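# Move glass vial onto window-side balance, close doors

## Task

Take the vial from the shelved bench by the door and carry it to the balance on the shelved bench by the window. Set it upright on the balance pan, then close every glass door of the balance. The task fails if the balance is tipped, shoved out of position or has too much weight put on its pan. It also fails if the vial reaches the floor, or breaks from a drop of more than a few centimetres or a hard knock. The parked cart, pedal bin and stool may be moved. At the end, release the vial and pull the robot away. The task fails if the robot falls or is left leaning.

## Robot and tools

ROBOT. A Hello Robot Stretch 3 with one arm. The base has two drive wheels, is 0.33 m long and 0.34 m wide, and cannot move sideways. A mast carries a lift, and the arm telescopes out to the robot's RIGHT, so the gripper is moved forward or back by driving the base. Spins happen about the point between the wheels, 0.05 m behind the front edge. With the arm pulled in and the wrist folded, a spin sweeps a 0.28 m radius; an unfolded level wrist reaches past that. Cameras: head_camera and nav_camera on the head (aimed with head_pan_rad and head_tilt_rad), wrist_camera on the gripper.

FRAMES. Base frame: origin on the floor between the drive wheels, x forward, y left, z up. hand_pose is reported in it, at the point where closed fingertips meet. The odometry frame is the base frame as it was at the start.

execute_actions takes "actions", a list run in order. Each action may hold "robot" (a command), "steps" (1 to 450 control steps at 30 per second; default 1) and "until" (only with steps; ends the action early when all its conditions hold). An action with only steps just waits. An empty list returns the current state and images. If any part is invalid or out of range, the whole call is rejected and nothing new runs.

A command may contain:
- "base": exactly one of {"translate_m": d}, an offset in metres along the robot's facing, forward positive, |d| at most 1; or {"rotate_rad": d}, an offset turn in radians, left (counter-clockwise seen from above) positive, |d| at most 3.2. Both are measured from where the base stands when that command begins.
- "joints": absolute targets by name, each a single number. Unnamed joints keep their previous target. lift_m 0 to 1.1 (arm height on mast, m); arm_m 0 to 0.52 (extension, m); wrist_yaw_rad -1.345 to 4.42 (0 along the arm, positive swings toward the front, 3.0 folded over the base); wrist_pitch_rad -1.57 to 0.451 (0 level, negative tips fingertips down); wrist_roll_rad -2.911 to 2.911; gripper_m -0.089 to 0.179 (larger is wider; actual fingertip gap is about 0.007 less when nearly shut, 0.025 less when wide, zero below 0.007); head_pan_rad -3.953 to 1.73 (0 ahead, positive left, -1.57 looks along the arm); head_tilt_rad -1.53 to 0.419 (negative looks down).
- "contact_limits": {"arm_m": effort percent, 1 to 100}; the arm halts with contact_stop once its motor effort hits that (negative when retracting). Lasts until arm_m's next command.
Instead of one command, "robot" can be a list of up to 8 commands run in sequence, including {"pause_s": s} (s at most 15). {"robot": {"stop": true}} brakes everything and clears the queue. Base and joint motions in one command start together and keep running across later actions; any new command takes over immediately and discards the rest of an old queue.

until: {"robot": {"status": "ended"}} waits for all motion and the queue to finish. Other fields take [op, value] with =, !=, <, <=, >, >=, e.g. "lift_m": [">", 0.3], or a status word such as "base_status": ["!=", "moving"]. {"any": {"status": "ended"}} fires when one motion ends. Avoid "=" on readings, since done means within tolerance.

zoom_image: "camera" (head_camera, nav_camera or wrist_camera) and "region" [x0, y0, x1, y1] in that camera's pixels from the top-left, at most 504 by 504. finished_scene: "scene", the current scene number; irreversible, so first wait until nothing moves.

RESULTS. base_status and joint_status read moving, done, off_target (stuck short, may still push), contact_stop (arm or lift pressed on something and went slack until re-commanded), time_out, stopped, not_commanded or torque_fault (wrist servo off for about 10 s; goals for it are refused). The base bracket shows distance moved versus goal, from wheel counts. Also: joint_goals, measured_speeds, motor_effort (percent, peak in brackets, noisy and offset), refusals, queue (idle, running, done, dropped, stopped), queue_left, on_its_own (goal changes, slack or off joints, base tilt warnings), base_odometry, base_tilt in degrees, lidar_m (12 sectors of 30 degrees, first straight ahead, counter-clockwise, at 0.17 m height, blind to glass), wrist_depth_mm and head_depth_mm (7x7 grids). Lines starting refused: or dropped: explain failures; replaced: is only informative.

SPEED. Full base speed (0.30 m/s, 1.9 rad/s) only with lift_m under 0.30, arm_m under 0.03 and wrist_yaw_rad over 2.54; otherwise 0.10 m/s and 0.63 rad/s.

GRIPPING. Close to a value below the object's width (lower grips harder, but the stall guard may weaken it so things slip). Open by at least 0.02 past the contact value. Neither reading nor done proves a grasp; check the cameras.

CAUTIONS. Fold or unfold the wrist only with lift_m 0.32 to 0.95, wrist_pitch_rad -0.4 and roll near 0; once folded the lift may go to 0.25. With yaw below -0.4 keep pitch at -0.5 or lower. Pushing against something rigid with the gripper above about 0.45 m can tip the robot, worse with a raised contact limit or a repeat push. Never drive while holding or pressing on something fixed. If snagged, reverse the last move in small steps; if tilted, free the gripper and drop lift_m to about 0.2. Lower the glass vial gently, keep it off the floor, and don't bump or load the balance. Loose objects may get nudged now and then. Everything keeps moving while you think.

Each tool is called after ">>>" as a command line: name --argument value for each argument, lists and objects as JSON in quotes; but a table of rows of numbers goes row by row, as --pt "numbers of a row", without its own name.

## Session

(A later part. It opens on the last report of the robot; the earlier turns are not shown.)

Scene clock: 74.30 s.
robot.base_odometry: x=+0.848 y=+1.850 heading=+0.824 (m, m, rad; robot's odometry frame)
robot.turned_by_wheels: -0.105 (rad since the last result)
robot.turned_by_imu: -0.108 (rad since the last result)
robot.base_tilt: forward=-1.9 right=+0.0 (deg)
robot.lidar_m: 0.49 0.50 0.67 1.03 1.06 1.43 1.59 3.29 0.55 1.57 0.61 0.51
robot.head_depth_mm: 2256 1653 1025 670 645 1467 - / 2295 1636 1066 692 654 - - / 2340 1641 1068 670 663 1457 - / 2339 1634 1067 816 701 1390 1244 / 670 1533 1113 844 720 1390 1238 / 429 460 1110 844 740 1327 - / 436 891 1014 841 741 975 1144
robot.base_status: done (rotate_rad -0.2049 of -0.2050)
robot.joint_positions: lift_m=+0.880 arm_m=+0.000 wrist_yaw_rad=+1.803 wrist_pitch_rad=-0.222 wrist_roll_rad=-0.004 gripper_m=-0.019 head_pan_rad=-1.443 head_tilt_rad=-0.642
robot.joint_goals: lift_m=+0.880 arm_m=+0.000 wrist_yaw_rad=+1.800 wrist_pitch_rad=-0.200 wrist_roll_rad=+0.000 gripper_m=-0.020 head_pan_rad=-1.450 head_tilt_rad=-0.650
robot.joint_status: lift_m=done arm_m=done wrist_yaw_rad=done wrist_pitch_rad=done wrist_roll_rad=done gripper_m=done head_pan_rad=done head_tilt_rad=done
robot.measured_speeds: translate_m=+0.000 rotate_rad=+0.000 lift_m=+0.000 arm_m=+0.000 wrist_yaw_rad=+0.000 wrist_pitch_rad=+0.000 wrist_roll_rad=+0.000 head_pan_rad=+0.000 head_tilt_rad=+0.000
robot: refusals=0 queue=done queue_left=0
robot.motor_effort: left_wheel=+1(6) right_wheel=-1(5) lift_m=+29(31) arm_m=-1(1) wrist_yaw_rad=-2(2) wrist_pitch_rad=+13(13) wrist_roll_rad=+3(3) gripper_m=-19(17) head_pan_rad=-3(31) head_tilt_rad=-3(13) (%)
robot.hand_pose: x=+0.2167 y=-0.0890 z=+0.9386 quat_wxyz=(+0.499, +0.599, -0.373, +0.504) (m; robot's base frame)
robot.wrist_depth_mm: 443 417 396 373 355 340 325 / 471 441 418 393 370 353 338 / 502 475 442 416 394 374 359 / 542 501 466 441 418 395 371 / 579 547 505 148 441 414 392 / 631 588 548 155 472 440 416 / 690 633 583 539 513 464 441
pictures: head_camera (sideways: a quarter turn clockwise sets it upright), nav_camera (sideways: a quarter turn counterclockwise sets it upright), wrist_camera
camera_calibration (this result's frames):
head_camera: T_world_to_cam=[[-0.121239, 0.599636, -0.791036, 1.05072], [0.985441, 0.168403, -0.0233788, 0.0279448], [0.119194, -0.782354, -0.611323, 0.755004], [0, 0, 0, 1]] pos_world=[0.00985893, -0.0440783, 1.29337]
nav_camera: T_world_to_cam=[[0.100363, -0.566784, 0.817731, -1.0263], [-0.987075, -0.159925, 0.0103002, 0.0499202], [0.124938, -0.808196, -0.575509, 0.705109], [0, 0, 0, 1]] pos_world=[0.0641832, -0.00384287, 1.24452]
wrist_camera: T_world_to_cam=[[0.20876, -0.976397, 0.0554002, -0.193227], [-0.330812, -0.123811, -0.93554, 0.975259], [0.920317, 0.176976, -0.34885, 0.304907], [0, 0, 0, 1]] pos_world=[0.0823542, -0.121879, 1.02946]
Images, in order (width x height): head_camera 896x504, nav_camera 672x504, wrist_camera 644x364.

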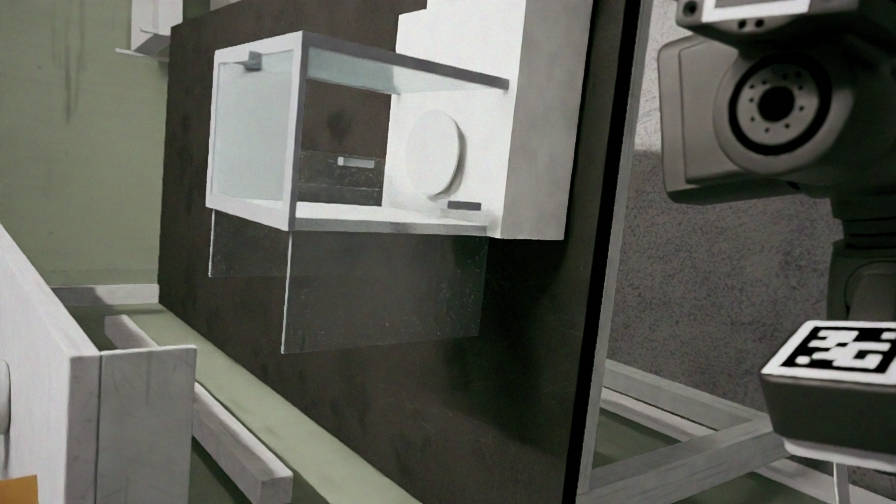

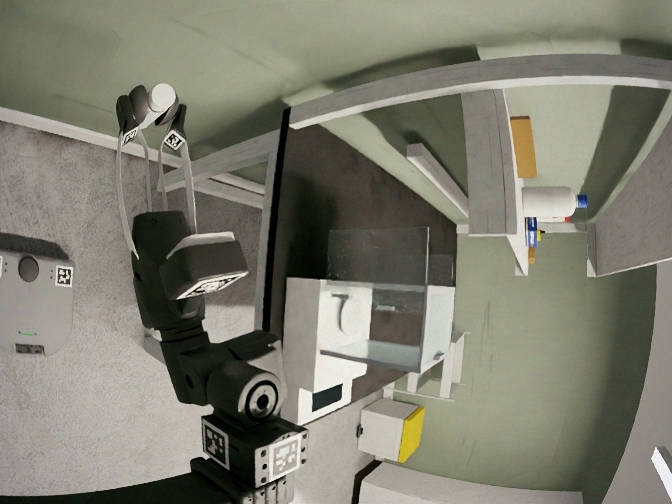

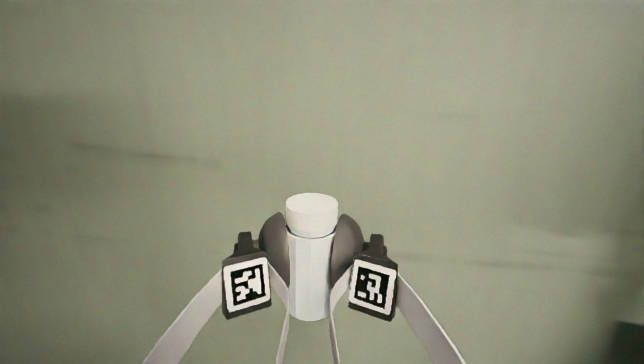

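>>> execute_actions --actions '[{"robot":[{"joints":{"wrist_yaw_rad":-0.03}},{"joints":{"arm_m":0.04}}],"steps":300,"until":{"robot":{"status":"ended"}}}]'

Scene clock: 78.97 s.
robot.base_odometry: x=+0.848 y=+1.850 heading=+0.824 (m, m, rad; robot's odometry frame)
robot.turned_by_wheels: +0.000 (rad since the last result)
robot.turned_by_imu: +0.001 (rad since the last result)
robot.base_tilt: forward=-1.8 right=+0.0 (deg)
robot.lidar_m: 0.49 0.50 0.67 1.03 1.06 1.43 1.59 3.31 0.55 1.58 0.61 0.51
robot.head_depth_mm: 2260 1645 1024 669 632 - - / 2284 1646 1066 693 - - - / 2331 1640 1067 690 667 1386 1172 / 2313 1633 1066 818 701 1391 1197 / 671 1532 1113 846 721 1388 1194 / 429 459 1114 845 742 1330 1171 / 436 889 1017 842 742 973 1144
robot.base_status: done (rotate_rad -0.2049 of -0.2050)
robot.joint_positions: lift_m=+0.880 arm_m=+0.040 wrist_yaw_rad=-0.027 wrist_pitch_rad=-0.222 wrist_roll_rad=-0.004 gripper_m=-0.019 head_pan_rad=-1.443 head_tilt_rad=-0.642
robot.joint_goals: lift_m=+0.880 arm_m=+0.040 wrist_yaw_rad=-0.030 wrist_pitch_rad=-0.200 wrist_roll_rad=+0.000 gripper_m=-0.020 head_pan_rad=-1.450 head_tilt_rad=-0.650
robot.joint_status: lift_m=done arm_m=done wrist_yaw_rad=done wrist_pitch_rad=done wrist_roll_rad=done gripper_m=done head_pan_rad=done head_tilt_rad=done
robot.measured_speeds: translate_m=+0.000 rotate_rad=+0.000 lift_m=+0.000 arm_m=+0.000 wrist_yaw_rad=+0.000 wrist_pitch_rad=+0.000 wrist_roll_rad=+0.000 head_pan_rad=+0.000 head_tilt_rad=+0.000
robot: refusals=0 queue=done queue_left=0
robot.motor_effort: left_wheel=+1(1) right_wheel=-1(1) lift_m=+29(29) arm_m=+2(0) wrist_yaw_rad=-1(2) wrist_pitch_rad=+13(13) wrist_roll_rad=+3(3) gripper_m=-19(18) head_pan_rad=-2(3) head_tilt_rad=-4(5) (%)
robot.hand_pose: x=-0.0281 y=-0.4293 z=+0.9386 quat_wxyz=(+0.703, +0.069, -0.702, -0.088) (m; robot's base frame)
robot.wrist_depth_mm: 655 837 306 361 - - - / 644 848 368 - - - - / 588 898 367 - - - - / 624 739 365 456 - - - / 512 516 266 148 372 - - / 395 399 267 155 278 342 - / 320 325 276 278 286 297 -
pictures: head_camera (sideways: a quarter turn clockwise sets it upright), nav_camera (sideways: a quarter turn counterclockwise sets it upright), wrist_camera
camera_calibration (this result's frames):
head_camera: T_world_to_cam=[[-0.121239, 0.599636, -0.791036, 1.05072], [0.985441, 0.168403, -0.0233788, 0.0279448], [0.119194, -0.782354, -0.611323, 0.755004], [0, 0, 0, 1]] pos_world=[0.00985894, -0.0440783, 1.29337]
nav_camera: T_world_to_cam=[[0.100363, -0.566784, 0.817731, -1.0263], [-0.987075, -0.159925, 0.0103002, 0.0499202], [0.124938, -0.808196, -0.575509, 0.705109], [0, 0, 0, 1]] pos_world=[0.0641832, -0.00384286, 1.24452]
wrist_camera: T_world_to_cam=[[-0.997283, 0.0485592, 0.0553992, -0.0683359], [-0.0348544, 0.351498, -0.93554, 1.06449], [-0.0649018, -0.934928, -0.34885, 0.0854421], [0, 0, 0, 1]] pos_world=[-0.0255027, -0.290965, 1.02946]
Images, in order (width x height): head_camera 896x504, nav_camera 672x504, wrist_camera 644x364.

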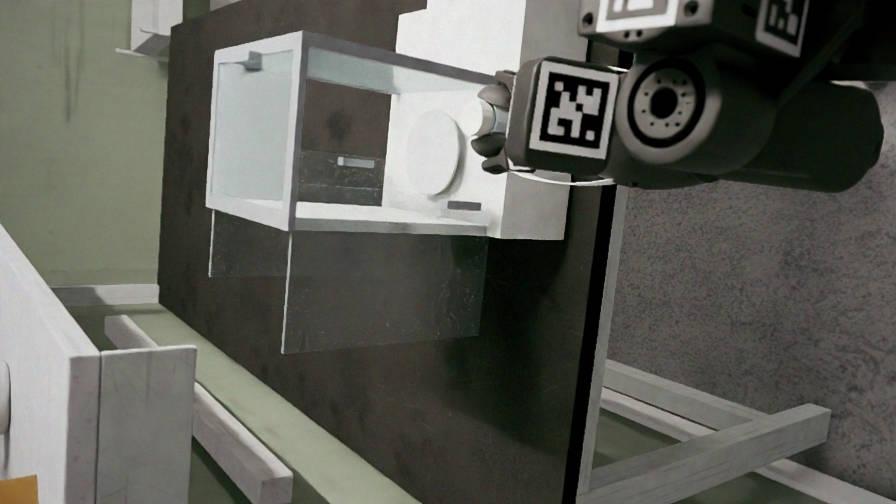

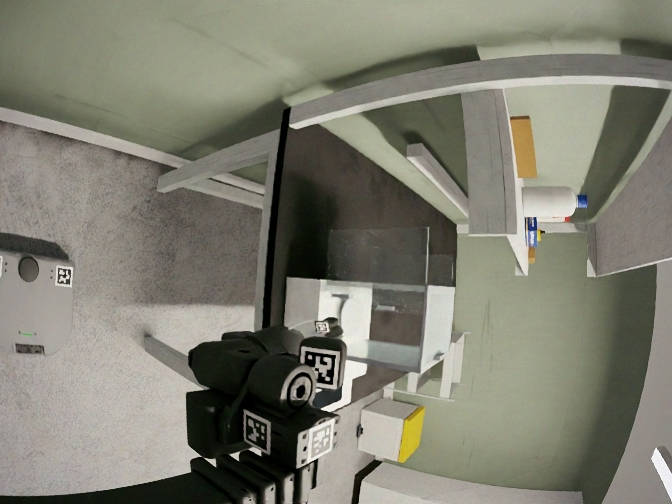

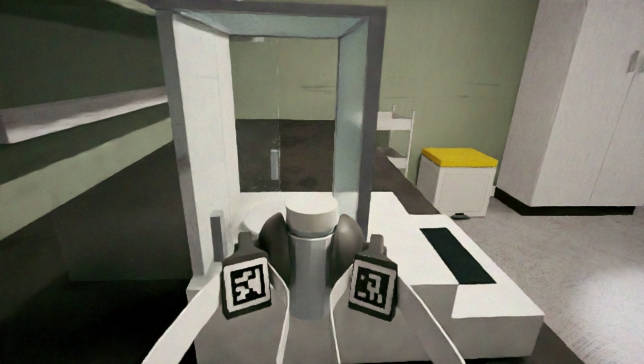

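>>> execute_actions --actions '[{"robot":[{"base":{"translate_m":0.016},"joints":{"lift_m":0.862,"arm_m":0.07}},{"joints":{"arm_m":0.13},"contact_limits":{"arm_m":8}}],"steps":300,"until":{"robot":{"status":"ended"}}}]'

Scene clock: 84.03 s.
robot.base_odometry: x=+0.859 y=+1.862 heading=+0.824 (m, m, rad; robot's odometry frame)
robot.turned_by_wheels: +0.000 (rad since the last result)
robot.turned_by_imu: +0.001 (rad since the last result)
robot.base_tilt: forward=-1.9 right=+0.0 (deg)
robot.lidar_m: 0.47 0.49 0.65 1.03 1.07 1.43 1.60 3.28 0.56 1.50 0.61 0.49
robot.head_depth_mm: 2257 1645 984 704 - 1303 1053 / 2297 1637 1069 742 - 1332 1198 / 2328 1639 1025 668 665 1360 1195 / 2319 1632 1116 845 720 1390 1199 / 495 1439 1113 845 720 1390 1192 / 429 458 1108 842 741 1297 1170 / 436 857 975 843 741 964 1143
robot.base_status: done (translate_m +0.0160 of +0.0160)
robot.joint_positions: lift_m=+0.862 arm_m=+0.130 wrist_yaw_rad=-0.027 wrist_pitch_rad=-0.222 wrist_roll_rad=-0.004 gripper_m=-0.019 head_pan_rad=-1.443 head_tilt_rad=-0.642
robot.joint_goals: lift_m=+0.862 arm_m=+0.130 wrist_yaw_rad=-0.030 wrist_pitch_rad=-0.200 wrist_roll_rad=+0.000 gripper_m=-0.020 head_pan_rad=-1.450 head_tilt_rad=-0.650
robot.joint_status: lift_m=done arm_m=done wrist_yaw_rad=done wrist_pitch_rad=done wrist_roll_rad=done gripper_m=done head_pan_rad=done head_tilt_rad=done
robot.measured_speeds: translate_m=+0.000 rotate_rad=+0.000 lift_m=+0.000 arm_m=+0.000 wrist_yaw_rad=+0.000 wrist_pitch_rad=+0.000 wrist_roll_rad=+0.000 head_pan_rad=+0.000 head_tilt_rad=+0.000
robot: refusals=0 queue=done queue_left=0
robot.motor_effort: left_wheel=+2(5) right_wheel=-1(2) lift_m=+24(28) arm_m=+2(1) wrist_yaw_rad=-1(1) wrist_pitch_rad=+13(13) wrist_roll_rad=+3(3) gripper_m=-19(18) head_pan_rad=-3(3) head_tilt_rad=-6(5) (%)
robot.contact_limits: arm_m 8 (drawing in: default 17, maximum 28; extending or still: default 24, maximum 39)
robot.hand_pose: x=-0.0282 y=-0.5193 z=+0.9208 quat_wxyz=(+0.703, +0.069, -0.702, -0.088) (m; robot's base frame)
robot.wrist_depth_mm: 635 132 274 - - - - / 609 144 - - - - - / 590 158 305 - - - - / 609 175 304 660 673 - - / 480 427 257 147 293 - - / 367 354 150 155 219 282 - / 300 300 184 188 184 192 251
pictures: head_camera (sideways: a quarter turn clockwise sets it upright), nav_camera (sideways: a quarter turn counterclockwise sets it upright), wrist_camera
camera_calibration (this result's frames):
head_camera: T_world_to_cam=[[-0.121239, 0.599636, -0.791036, 1.05072], [0.985441, 0.168403, -0.0233788, 0.0279448], [0.119194, -0.782354, -0.611323, 0.755003], [0, 0, 0, 1]] pos_world=[0.00985891, -0.0440783, 1.29337]
nav_camera: T_world_to_cam=[[0.100362, -0.566784, 0.817731, -1.0263], [-0.987076, -0.159924, 0.0103002, 0.0499202], [0.124937, -0.808196, -0.575509, 0.705109], [0, 0, 0, 1]] pos_world=[0.0641832, -0.00384291, 1.24452]
wrist_camera: T_world_to_cam=[[-0.99727, 0.0488216, 0.0553993, -0.0629084], [-0.034762, 0.351507, -0.93554, 1.0795], [-0.0651478, -0.934911, -0.34885, -0.00490423], [0, 0, 0, 1]] pos_world=[-0.0255306, -0.380966, 1.01169]
Images, in order (width x height): head_camera 896x504, nav_camera 672x504, wrist_camera 644x364.

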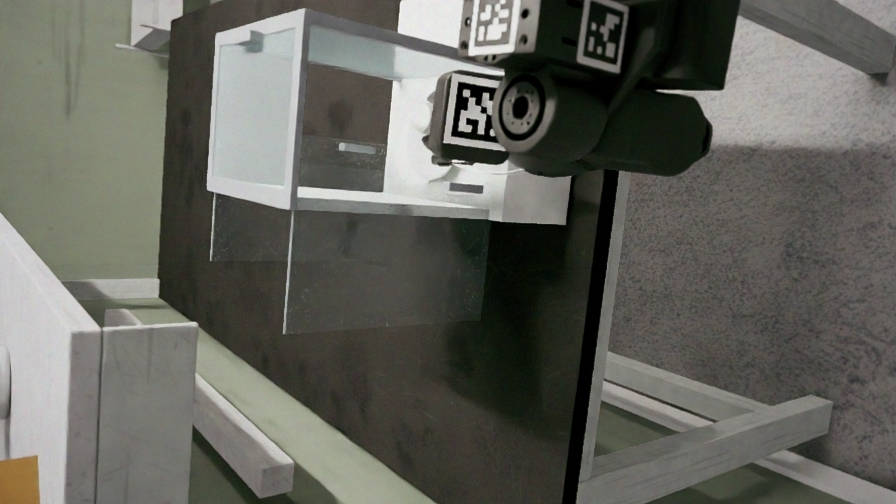

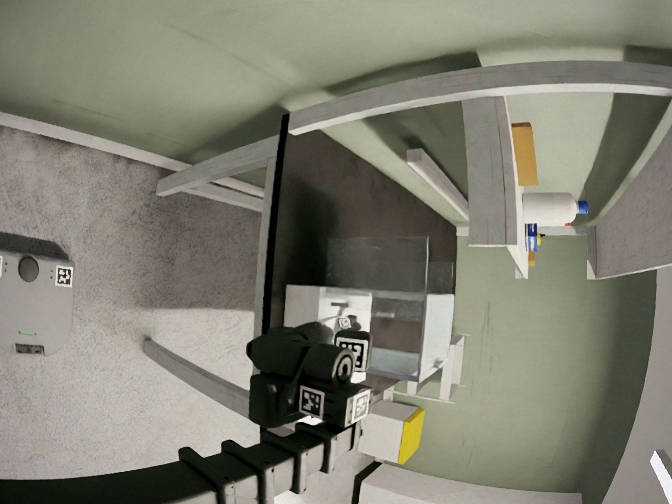

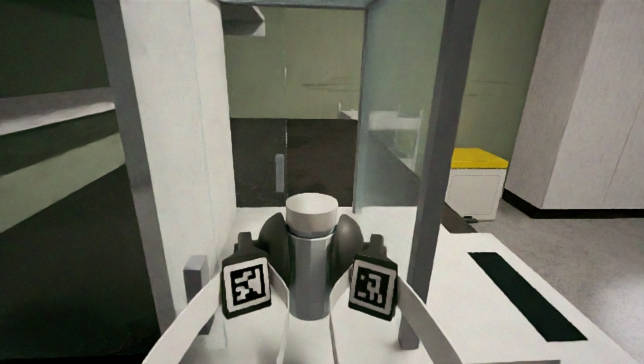

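>>> execute_actions --actions '[{"robot":[{"joints":{"arm_m":0.217},"contact_limits":{"arm_m":8}},{"joints":{"lift_m":0.856}}],"steps":300,"until":{"robot":{"status":"ended"}}},{"steps":5}]'

Scene clock: 87.87 s.
robot.base_odometry: x=+0.859 y=+1.862 heading=+0.824 (m, m, rad; robot's odometry frame)
robot.turned_by_wheels: +0.000 (rad since the last result)
robot.turned_by_imu: +0.001 (rad since the last result)
robot.base_tilt: forward=-1.9 right=+0.0 (deg)
robot.lidar_m: 0.47 0.49 0.65 1.03 1.06 1.43 1.59 3.33 0.56 1.50 0.61 0.49
robot.head_depth_mm: 2256 1650 987 - 648 1395 1057 / 2295 1647 1070 - 658 1387 1193 / 2329 1647 1023 657 663 1386 1194 / 2306 1636 1114 845 722 1392 1198 / 495 1439 1112 845 720 1386 1192 / 428 459 1107 845 740 1301 1166 / 435 859 977 841 742 967 1145
robot.base_status: done (translate_m +0.0160 of +0.0160)
robot.joint_positions: lift_m=+0.856 arm_m=+0.217 wrist_yaw_rad=-0.028 wrist_pitch_rad=-0.222 wrist_roll_rad=-0.004 gripper_m=-0.019 head_pan_rad=-1.443 head_tilt_rad=-0.642
robot.joint_goals: lift_m=+0.856 arm_m=+0.217 wrist_yaw_rad=-0.030 wrist_pitch_rad=-0.200 wrist_roll_rad=+0.000 gripper_m=-0.020 head_pan_rad=-1.450 head_tilt_rad=-0.650
robot.joint_status: lift_m=done arm_m=done wrist_yaw_rad=done wrist_pitch_rad=done wrist_roll_rad=done gripper_m=done head_pan_rad=done head_tilt_rad=done
robot.measured_speeds: translate_m=+0.000 rotate_rad=+0.000 lift_m=+0.000 arm_m=+0.000 wrist_yaw_rad=+0.000 wrist_pitch_rad=+0.000 wrist_roll_rad=+0.000 head_pan_rad=+0.000 head_tilt_rad=+0.000
robot: refusals=0 queue=done queue_left=0
robot.motor_effort: left_wheel=+1(1) right_wheel=-1(1) lift_m=+24(24) arm_m=+2(0) wrist_yaw_rad=-2(2) wrist_pitch_rad=+13(13) wrist_roll_rad=+3(3) gripper_m=-18(18) head_pan_rad=-4(2) head_tilt_rad=-5(5) (%)
robot.contact_limits: arm_m 8 (drawing in: default 17, maximum 28; extending or still: default 24, maximum 39)
robot.hand_pose: x=-0.0282 y=-0.6063 z=+0.9148 quat_wxyz=(+0.703, +0.069, -0.702, -0.088) (m; robot's base frame)
robot.wrist_depth_mm: 100 136 - - - - - / 100 137 - - - - - / 100 137 - - - - - / 100 136 627 704 705 - 60 / 100 137 264 148 491 - 60 / 100 136 201 155 232 260 63 / 100 126 165 164 182 184 68
pictures: head_camera (sideways: a quarter turn clockwise sets it upright), nav_camera (sideways: a quarter turn counterclockwise sets it upright), wrist_camera
camera_calibration (this result's frames):
head_camera: T_world_to_cam=[[-0.121236, 0.599636, -0.791036, 1.05072], [0.985442, 0.168399, -0.0233788, 0.0279448], [0.119191, -0.782354, -0.611323, 0.755003], [0, 0, 0, 1]] pos_world=[0.00985874, -0.0440783, 1.29337]
nav_camera: T_world_to_cam=[[0.10036, -0.566784, 0.817731, -1.0263], [-0.987076, -0.159921, 0.0103002, 0.0499202], [0.124934, -0.808196, -0.575509, 0.705109], [0, 0, 0, 1]] pos_world=[0.0641831, -0.00384314, 1.24452]
wrist_camera: T_world_to_cam=[[-0.997263, 0.0489539, 0.0553992, -0.058281], [-0.0347153, 0.351512, -0.93554, 1.10448], [-0.0652718, -0.934903, -0.34885, -0.0883319], [0, 0, 0, 1]] pos_world=[-0.0255447, -0.467967, 1.0057]
Images, in order (width x height): head_camera 896x504, nav_camera 672x504, wrist_camera 644x364.

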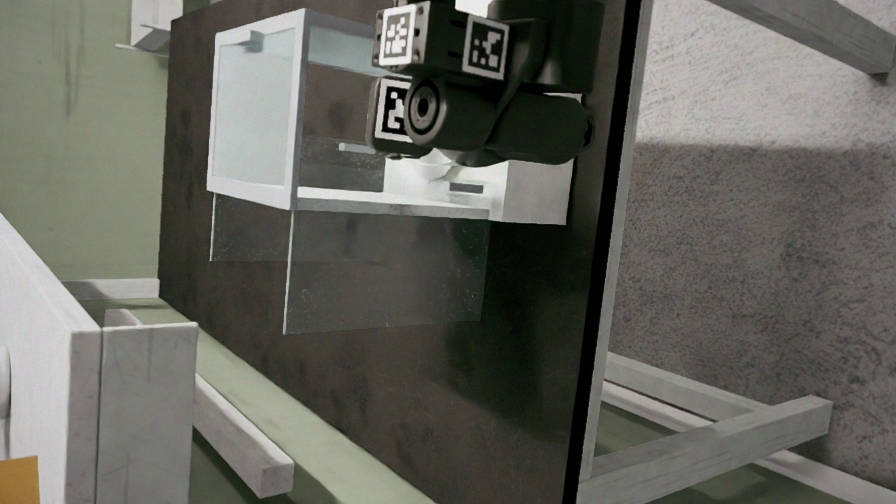

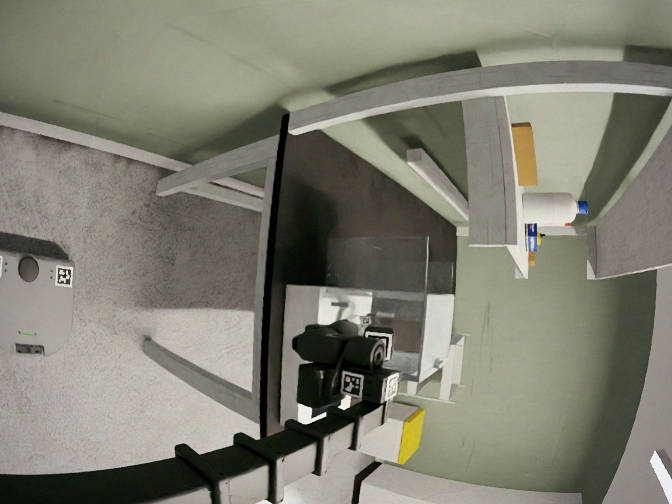

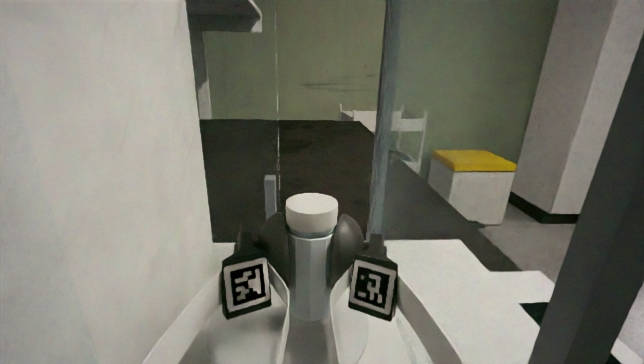

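>>> execute_actions --actions '[{"robot":{"joints":{"lift_m":0.849}},"steps":25},{"robot":{"joints":{"gripper_m":0.025}},"steps":18},{"robot":{"joints":{"gripper_m":0.05}},"steps":40,"until":{"robot":{"status":"ended"}}}]'

Scene clock: 91.97 s.
robot.base_odometry: x=+0.859 y=+1.862 heading=+0.824 (m, m, rad; robot's odometry frame)
robot.turned_by_wheels: +0.000 (rad since the last result)
robot.turned_by_imu: +0.001 (rad since the last result)
robot.base_tilt: forward=-1.9 right=+0.0 (deg)
robot.lidar_m: 0.47 0.49 0.65 1.03 1.06 1.43 1.59 3.29 0.56 1.50 0.61 0.49
robot.head_depth_mm: 2248 1639 988 - 647 1391 1056 / 2295 1641 1067 - 657 1393 1199 / 2314 1635 1026 656 664 1392 1196 / 2301 1641 1112 844 721 1386 1195 / 494 1443 1115 844 721 1384 1195 / 429 459 1110 843 740 1296 1173 / 435 860 976 843 742 964 1146
robot.base_status: done (translate_m +0.0160 of +0.0160)
robot.joint_positions: lift_m=+0.849 arm_m=+0.217 wrist_yaw_rad=-0.028 wrist_pitch_rad=-0.222 wrist_roll_rad=-0.004 gripper_m=+0.050 head_pan_rad=-1.443 head_tilt_rad=-0.642
robot.joint_goals: lift_m=+0.849 arm_m=+0.217 wrist_yaw_rad=-0.030 wrist_pitch_rad=-0.200 wrist_roll_rad=+0.000 gripper_m=+0.050 head_pan_rad=-1.450 head_tilt_rad=-0.650
robot.joint_status: lift_m=done arm_m=done wrist_yaw_rad=done wrist_pitch_rad=done wrist_roll_rad=done gripper_m=done head_pan_rad=done head_tilt_rad=done
robot.measured_speeds: translate_m=+0.000 rotate_rad=+0.000 lift_m=+0.000 arm_m=+0.000 wrist_yaw_rad=+0.000 wrist_pitch_rad=+0.000 wrist_roll_rad=+0.000 head_pan_rad=+0.000 head_tilt_rad=+0.000
robot: refusals=0 queue=done queue_left=0
robot.motor_effort: left_wheel=+1(2) right_wheel=-1(1) lift_m=+24(23) arm_m=+2(2) wrist_yaw_rad=-1(1) wrist_pitch_rad=+13(13) wrist_roll_rad=+3(3) gripper_m=+0(79) head_pan_rad=-3(3) head_tilt_rad=-4(4) (%)
robot.contact_limits: arm_m 8 (drawing in: default 17, maximum 28; extending or still: default 24, maximum 39)
robot.hand_pose: x=-0.0282 y=-0.6063 z=+0.9078 quat_wxyz=(+0.703, +0.069, -0.702, -0.088) (m; robot's base frame)
robot.wrist_depth_mm: 100 136 - - - - - / 100 137 - - - - - / 100 136 - - - - - / 100 136 608 677 709 - 60 / 100 136 252 151 283 - 60 / 100 136 - 160 227 241 63 / 100 126 160 155 171 175 67
pictures: head_camera (sideways: a quarter turn clockwise sets it upright), nav_camera (sideways: a quarter turn counterclockwise sets it upright), wrist_camera
camera_calibration (this result's frames):
head_camera: T_world_to_cam=[[-0.121237, 0.599636, -0.791036, 1.05072], [0.985442, 0.168399, -0.0233788, 0.0279448], [0.119191, -0.782354, -0.611323, 0.755004], [0, 0, 0, 1]] pos_world=[0.00985875, -0.0440783, 1.29337]
nav_camera: T_world_to_cam=[[0.10036, -0.566784, 0.817731, -1.0263], [-0.987076, -0.159921, 0.0103002, 0.0499202], [0.124934, -0.808196, -0.575509, 0.705109], [0, 0, 0, 1]] pos_world=[0.0641831, -0.00384311, 1.24452]
wrist_camera: T_world_to_cam=[[-0.997263, 0.0489549, 0.0553993, -0.057893], [-0.034715, 0.351512, -0.93554, 1.09794], [-0.0652727, -0.934903, -0.348851, -0.0907735], [0, 0, 0, 1]] pos_world=[-0.0255448, -0.467968, 0.998702]
Images, in order (width x height): head_camera 896x504, nav_camera 672x504, wrist_camera 644x364.

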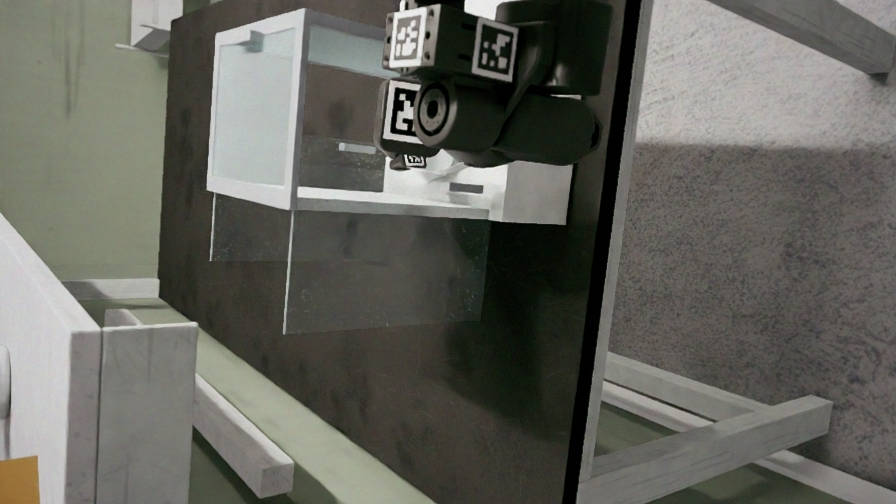

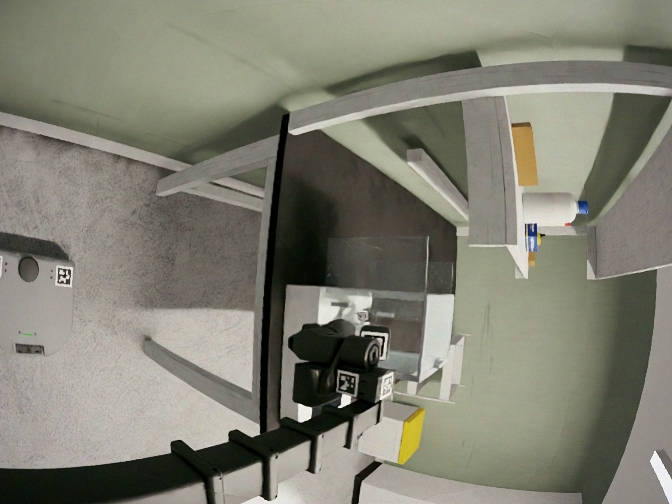

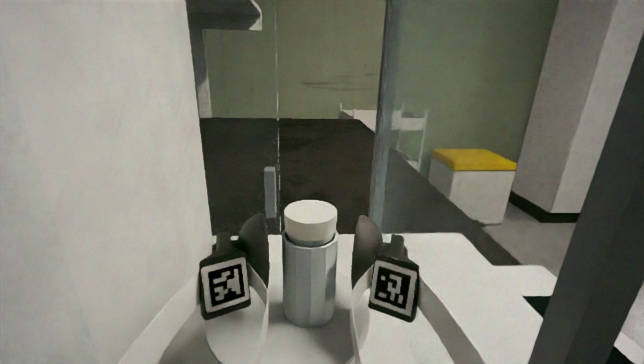

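>>> execute_actions --actions '[{"robot":{"joints":{"arm_m":0.075},"contact_limits":{"arm_m":10}},"steps":100,"until":{"robot":{"arm_m":["<",0.17]}}},{"robot":{"joints":{"gripper_m":0.03}},"steps":100,"until":{"robot":{"status":"ended"}}},{"robot":[{"base":{"translate_m":0.052},"joints":{"gripper_m":0.045}},{"joints":{"arm_m":0.102},"contact_limits":{"arm_m":7}}],"steps":300,"until":{"robot":{"status":"ended"}}}]'

Scene clock: 101.23 s.
robot.base_odometry: x=+0.894 y=+1.900 heading=+0.824 (m, m, rad; robot's odometry frame)
robot.turned_by_wheels: +0.000 (rad since the last result)
robot.turned_by_imu: +0.001 (rad since the last result)
robot.base_tilt: forward=-1.9 right=+0.0 (deg)
robot.lidar_m: 0.42 0.43 0.58 1.04 1.07 1.43 1.60 3.28 0.58 1.28 0.58 0.44
robot.head_depth_mm: 2249 1646 1071 670 - - 1129 / 2301 1640 1026 692 - - 1200 / 2317 1638 1118 847 713 1407 1197 / 482 1439 1116 846 721 1387 1196 / 421 450 1111 843 720 1355 1192 / 428 457 1073 845 741 1013 1148 / 435 798 878 854 740 980 1078
robot.base_status: done (translate_m +0.0520 of +0.0520)
robot.joint_positions: lift_m=+0.849 arm_m=+0.102 wrist_yaw_rad=-0.028 wrist_pitch_rad=-0.222 wrist_roll_rad=-0.004 gripper_m=+0.045 head_pan_rad=-1.443 head_tilt_rad=-0.642
robot.joint_goals: lift_m=+0.849 arm_m=+0.102 wrist_yaw_rad=-0.030 wrist_pitch_rad=-0.200 wrist_roll_rad=+0.000 gripper_m=+0.045 head_pan_rad=-1.450 head_tilt_rad=-0.650
robot.joint_status: lift_m=done arm_m=done wrist_yaw_rad=done wrist_pitch_rad=done wrist_roll_rad=done gripper_m=done head_pan_rad=done head_tilt_rad=done
robot.measured_speeds: translate_m=+0.000 rotate_rad=+0.000 lift_m=+0.000 arm_m=+0.000 wrist_yaw_rad=+0.000 wrist_pitch_rad=+0.000 wrist_roll_rad=+0.000 head_pan_rad=+0.000 head_tilt_rad=+0.000
robot: refusals=0 queue=done queue_left=0
robot.motor_effort: left_wheel=+1(5) right_wheel=-1(3) lift_m=+23(24) arm_m=+2(2) wrist_yaw_rad=-1(1) wrist_pitch_rad=+13(13) wrist_roll_rad=+3(3) gripper_m=+0(70) head_pan_rad=-3(2) head_tilt_rad=-4(4) (%)
robot.contact_limits: arm_m 7 (drawing in: default 17, maximum 28; extending or still: default 24, maximum 39)
robot.hand_pose: x=-0.0283 y=-0.4913 z=+0.9078 quat_wxyz=(+0.703, +0.069, -0.702, -0.088) (m; robot's base frame)
robot.wrist_depth_mm: 569 876 - - - - - / 529 792 - - - - - / 533 842 - - - - - / 550 650 614 372 380 - - / 450 458 472 265 284 289 - / 348 354 - 206 223 209 267 / 284 288 283 195 202 207 218
pictures: head_camera (sideways: a quarter turn clockwise sets it upright), nav_camera (sideways: a quarter turn counterclockwise sets it upright), wrist_camera
camera_calibration (this result's frames):
head_camera: T_world_to_cam=[[-0.121237, 0.599636, -0.791036, 1.05072], [0.985442, 0.168399, -0.0233788, 0.0279448], [0.119191, -0.782354, -0.611323, 0.755004], [0, 0, 0, 1]] pos_world=[0.00985874, -0.0440783, 1.29337]
nav_camera: T_world_to_cam=[[0.10036, -0.566784, 0.817731, -1.0263], [-0.987076, -0.159921, 0.0103002, 0.0499203], [0.124934, -0.808196, -0.575509, 0.705109], [0, 0, 0, 1]] pos_world=[0.0641831, -0.00384311, 1.24452]
wrist_camera: T_world_to_cam=[[-0.997247, 0.0492847, 0.0553994, -0.0634413], [-0.0345988, 0.351523, -0.93554, 1.05752], [-0.065582, -0.934881, -0.34885, 0.0167408], [0, 0, 0, 1]] pos_world=[-0.0255799, -0.352964, 0.998702]
Images, in order (width x height): head_camera 896x504, nav_camera 672x504, wrist_camera 644x364.

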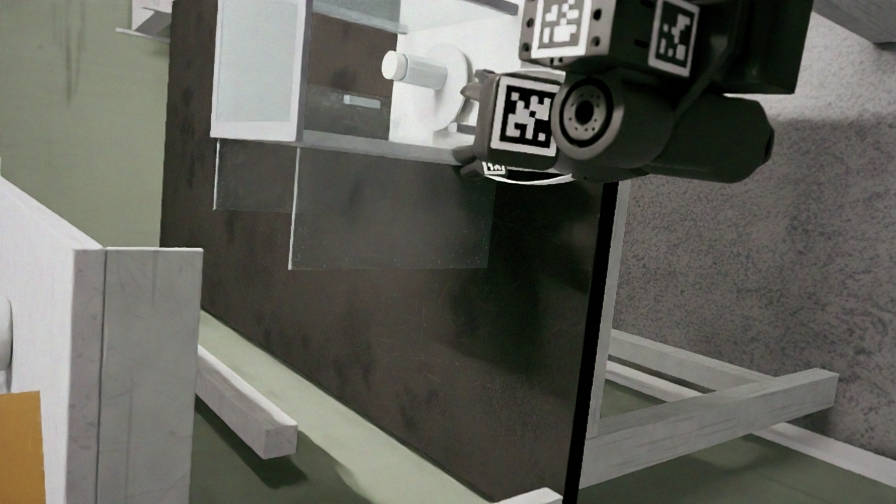

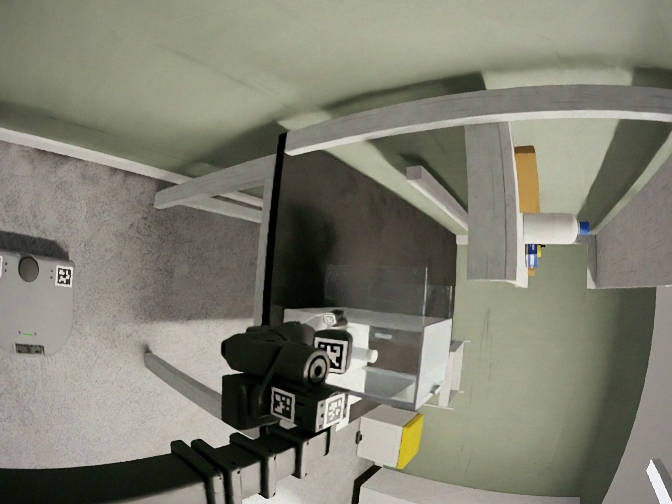

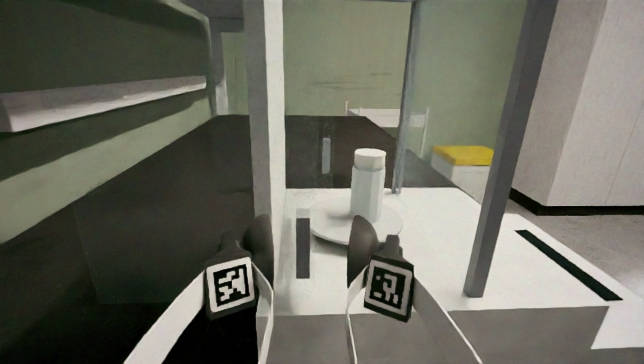

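>>> execute_actions --actions '[{"robot":{"base":{"translate_m":-0.115}},"steps":300,"until":{"robot":{"status":"ended"}}}]'

Scene clock: 105.40 s.
robot.base_odometry: x=+0.816 y=+1.816 heading=+0.824 (m, m, rad; robot's odometry frame)
robot.turned_by_wheels: +0.000 (rad since the last result)
robot.turned_by_imu: +0.002 (rad since the last result)
robot.base_tilt: forward=-1.9 right=+0.0 (deg)
robot.lidar_m: 0.53 0.55 0.74 1.03 1.06 1.42 1.59 3.29 0.54 1.77 0.64 0.56
robot.head_depth_mm: 2255 2045 1124 726 - - 1154 / 2276 1640 1025 704 - - 1159 / 2300 1631 1113 670 670 1410 1195 / 2368 1630 638 653 681 1393 1195 / 1692 1638 1111 844 720 1390 1195 / 556 1354 1113 843 742 1323 1194 / 437 905 1060 842 740 1065 1165
robot.base_status: done (translate_m -0.1150 of -0.1150)
robot.joint_positions: lift_m=+0.849 arm_m=+0.102 wrist_yaw_rad=-0.023 wrist_pitch_rad=-0.222 wrist_roll_rad=-0.004 gripper_m=+0.045 head_pan_rad=-1.443 head_tilt_rad=-0.642
robot.joint_goals: lift_m=+0.849 arm_m=+0.102 wrist_yaw_rad=-0.030 wrist_pitch_rad=-0.200 wrist_roll_rad=+0.000 gripper_m=+0.045 head_pan_rad=-1.450 head_tilt_rad=-0.650
robot.joint_status: lift_m=done arm_m=done wrist_yaw_rad=done wrist_pitch_rad=done wrist_roll_rad=done gripper_m=done head_pan_rad=done head_tilt_rad=done
robot.measured_speeds: translate_m=+0.000 rotate_rad=+0.000 lift_m=+0.000 arm_m=+0.000 wrist_yaw_rad=+0.000 wrist_pitch_rad=+0.000 wrist_roll_rad=+0.000 head_pan_rad=+0.000 head_tilt_rad=+0.000
robot: refusals=0 queue=done queue_left=0
robot.motor_effort: left_wheel=+3(4) right_wheel=-3(7) lift_m=+24(24) arm_m=+2(2) wrist_yaw_rad=-4(4) wrist_pitch_rad=+13(13) wrist_roll_rad=+3(3) gripper_m=-1(1) head_pan_rad=-2(3) head_tilt_rad=-4(4) (%)
robot.contact_limits: arm_m 7 (drawing in: default 17, maximum 28; extending or still: default 24, maximum 39)
robot.hand_pose: x=-0.0272 y=-0.4913 z=+0.9078 quat_wxyz=(+0.703, +0.071, -0.702, -0.087) (m; robot's base frame)
robot.wrist_depth_mm: 171 246 - - - - - / 176 248 - - - - - / 176 248 - - - - - / 187 248 365 675 - - - / 418 243 264 280 358 - - / 338 209 - 205 280 - - / 273 190 194 199 205 224 -
pictures: head_camera (sideways: a quarter turn clockwise sets it upright), nav_camera (sideways: a quarter turn counterclockwise sets it upright), wrist_camera
camera_calibration (this result's frames):
head_camera: T_world_to_cam=[[-0.121237, 0.599637, -0.791036, 1.05072], [0.985442, 0.168399, -0.0233788, 0.0279448], [0.119191, -0.782354, -0.611323, 0.755004], [0, 0, 0, 1]] pos_world=[0.00985875, -0.0440783, 1.29337]
nav_camera: T_world_to_cam=[[0.10036, -0.566784, 0.817731, -1.0263], [-0.987076, -0.159921, 0.0103002, 0.0499203], [0.124934, -0.808196, -0.575509, 0.705109], [0, 0, 0, 1]] pos_world=[0.0641831, -0.0038431, 1.24452]
wrist_camera: T_world_to_cam=[[-0.997457, 0.044841, 0.0554002, -0.0645424], [-0.0361655, 0.351366, -0.93554, 1.05745], [-0.0614163, -0.935164, -0.34885, 0.0167475], [0, 0, 0, 1]] pos_world=[-0.0251066, -0.352995, 0.998702]
Images, in order (width x height): head_camera 896x504, nav_camera 672x504, wrist_camera 644x364.

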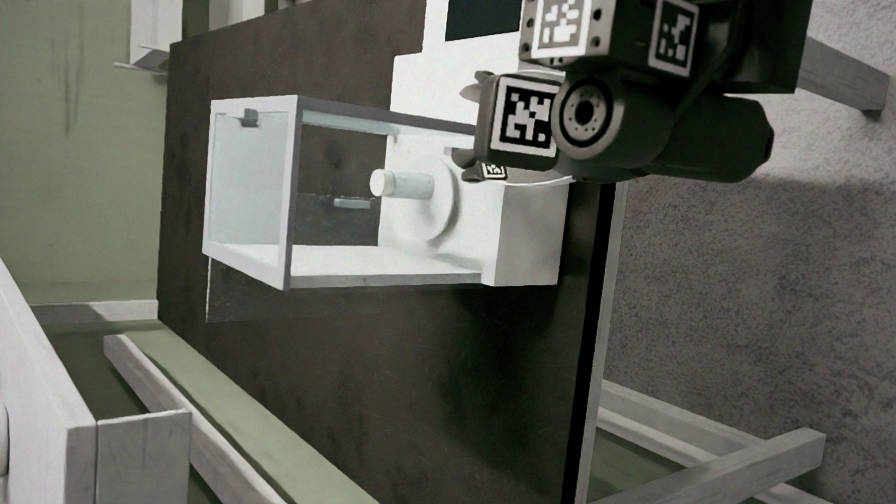

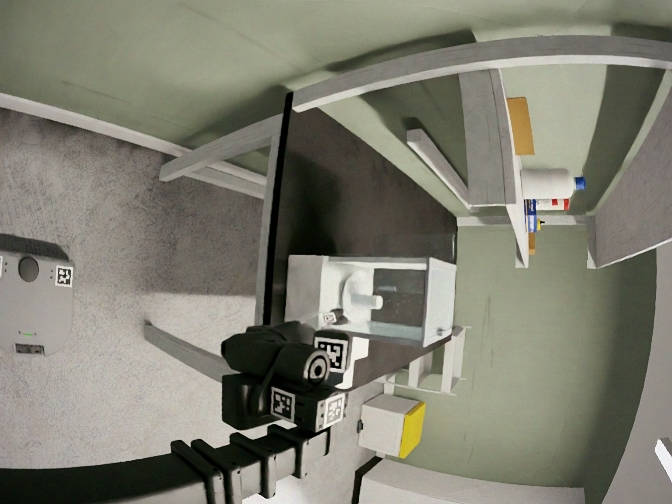

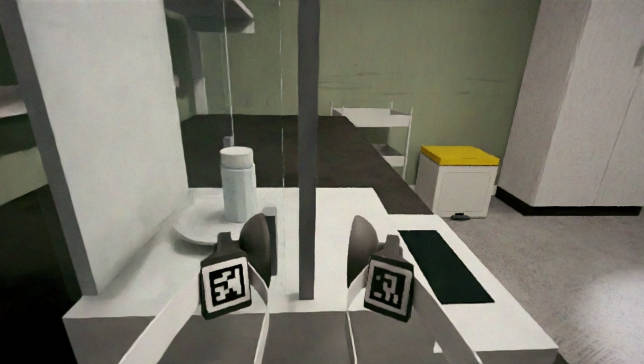

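>>> execute_actions --actions '[{"robot":{"base":{"translate_m":-0.016}},"steps":300,"until":{"robot":{"status":"ended"}}}]'

>>> zoom_image --camera "wrist_camera" --region '[180, 60, 440, 330]'

Scene clock: 107.83 s.
robot.base_odometry: x=+0.805 y=+1.804 heading=+0.824 (m, m, rad; robot's odometry frame)
robot.turned_by_wheels: +0.000 (rad since the last result)
robot.turned_by_imu: +0.001 (rad since the last result)
robot.base_tilt: forward=-1.9 right=+0.0 (deg)
robot.lidar_m: 0.55 0.57 0.76 1.03 1.06 1.41 1.59 3.29 0.53 1.84 0.65 0.57
robot.head_depth_mm: 2261 2158 1121 748 - - 1172 / 2285 1642 1069 703 - - 1125 / 2340 1642 1117 687 667 1399 1194 / 2365 1632 981 666 680 1389 1192 / 1737 1638 1059 818 720 1383 1195 / 667 1357 1111 843 743 1354 1194 / 441 934 1101 842 739 1163 1165
robot.base_status: done (translate_m -0.0160 of -0.0160)
robot.joint_positions: lift_m=+0.849 arm_m=+0.102 wrist_yaw_rad=-0.021 wrist_pitch_rad=-0.222 wrist_roll_rad=-0.004 gripper_m=+0.045 head_pan_rad=-1.443 head_tilt_rad=-0.642
robot.joint_goals: lift_m=+0.849 arm_m=+0.102 wrist_yaw_rad=-0.030 wrist_pitch_rad=-0.200 wrist_roll_rad=+0.000 gripper_m=+0.045 head_pan_rad=-1.450 head_tilt_rad=-0.650
robot.joint_status: lift_m=done arm_m=done wrist_yaw_rad=done wrist_pitch_rad=done wrist_roll_rad=done gripper_m=done head_pan_rad=done head_tilt_rad=done
robot.measured_speeds: translate_m=+0.000 rotate_rad=+0.000 lift_m=+0.000 arm_m=+0.000 wrist_yaw_rad=+0.000 wrist_pitch_rad=+0.000 wrist_roll_rad=+0.000 head_pan_rad=+0.000 head_tilt_rad=+0.000
robot: refusals=0 queue=done queue_left=0
robot.motor_effort: left_wheel=+3(5) right_wheel=-5(6) lift_m=+24(24) arm_m=+2(2) wrist_yaw_rad=-5(4) wrist_pitch_rad=+13(13) wrist_roll_rad=+3(3) gripper_m=-1(3) head_pan_rad=-3(1) head_tilt_rad=-5(5) (%)
robot.contact_limits: arm_m 7 (drawing in: default 17, maximum 28; extending or still: default 24, maximum 39)
robot.hand_pose: x=-0.0267 y=-0.4913 z=+0.9078 quat_wxyz=(+0.704, +0.071, -0.702, -0.086) (m; robot's base frame)
robot.wrist_depth_mm: 191 273 - - - - - / 190 274 - - - - - / 192 274 - - - - - / 196 275 363 373 - - - / 197 254 248 280 378 - - / 263 209 202 204 277 - - / 191 190 195 200 207 231 -
pictures: head_camera (sideways: a quarter turn clockwise sets it upright), nav_camera (sideways: a quarter turn counterclockwise sets it upright), wrist_camera
camera_calibration (this result's frames):
head_camera: T_world_to_cam=[[-0.121236, 0.599636, -0.791036, 1.05072], [0.985442, 0.168399, -0.0233788, 0.0279448], [0.119191, -0.782354, -0.611323, 0.755004], [0, 0, 0, 1]] pos_world=[0.00985874, -0.0440783, 1.29337]
nav_camera: T_world_to_cam=[[0.10036, -0.566784, 0.817731, -1.0263], [-0.987076, -0.159921, 0.0103002, 0.0499203], [0.124934, -0.808196, -0.575509, 0.705109], [0, 0, 0, 1]] pos_world=[0.0641831, -0.00384312, 1.24452]
wrist_camera: T_world_to_cam=[[-0.997554, 0.0426303, 0.0554016, -0.0650913], [-0.0369454, 0.351285, -0.93554, 1.05741], [-0.0593441, -0.935298, -0.34885, 0.0167583], [0, 0, 0, 1]] pos_world=[-0.024871, -0.353004, 0.998702]
Images, in order (width x height): head_camera 896x504, nav_camera 672x504, wrist_camera 644x364.

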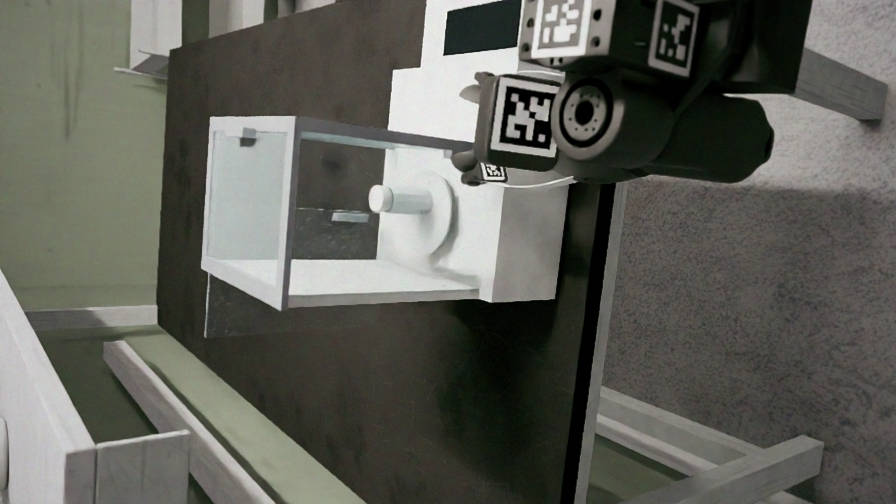

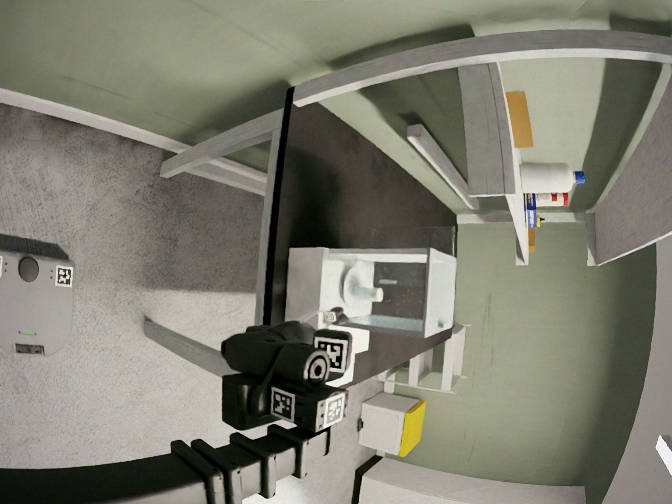

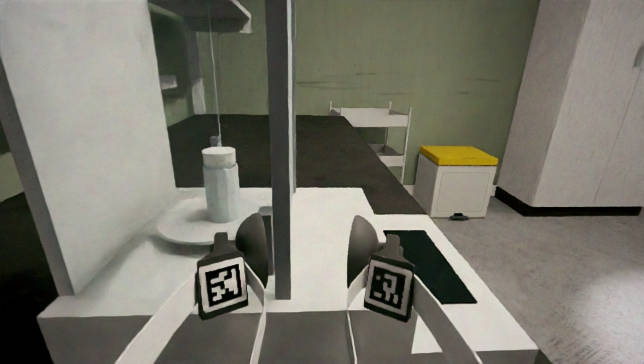

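Region (180, 60, 440, 330) of wrist_camera's 644x364 image, scaled by 1.867; it fills the left 485 columns of this view, and the rest is white.

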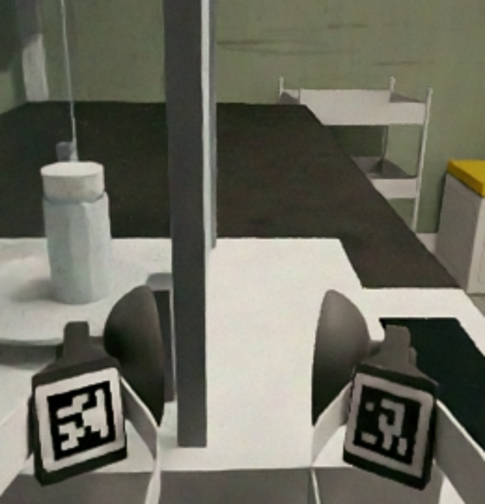

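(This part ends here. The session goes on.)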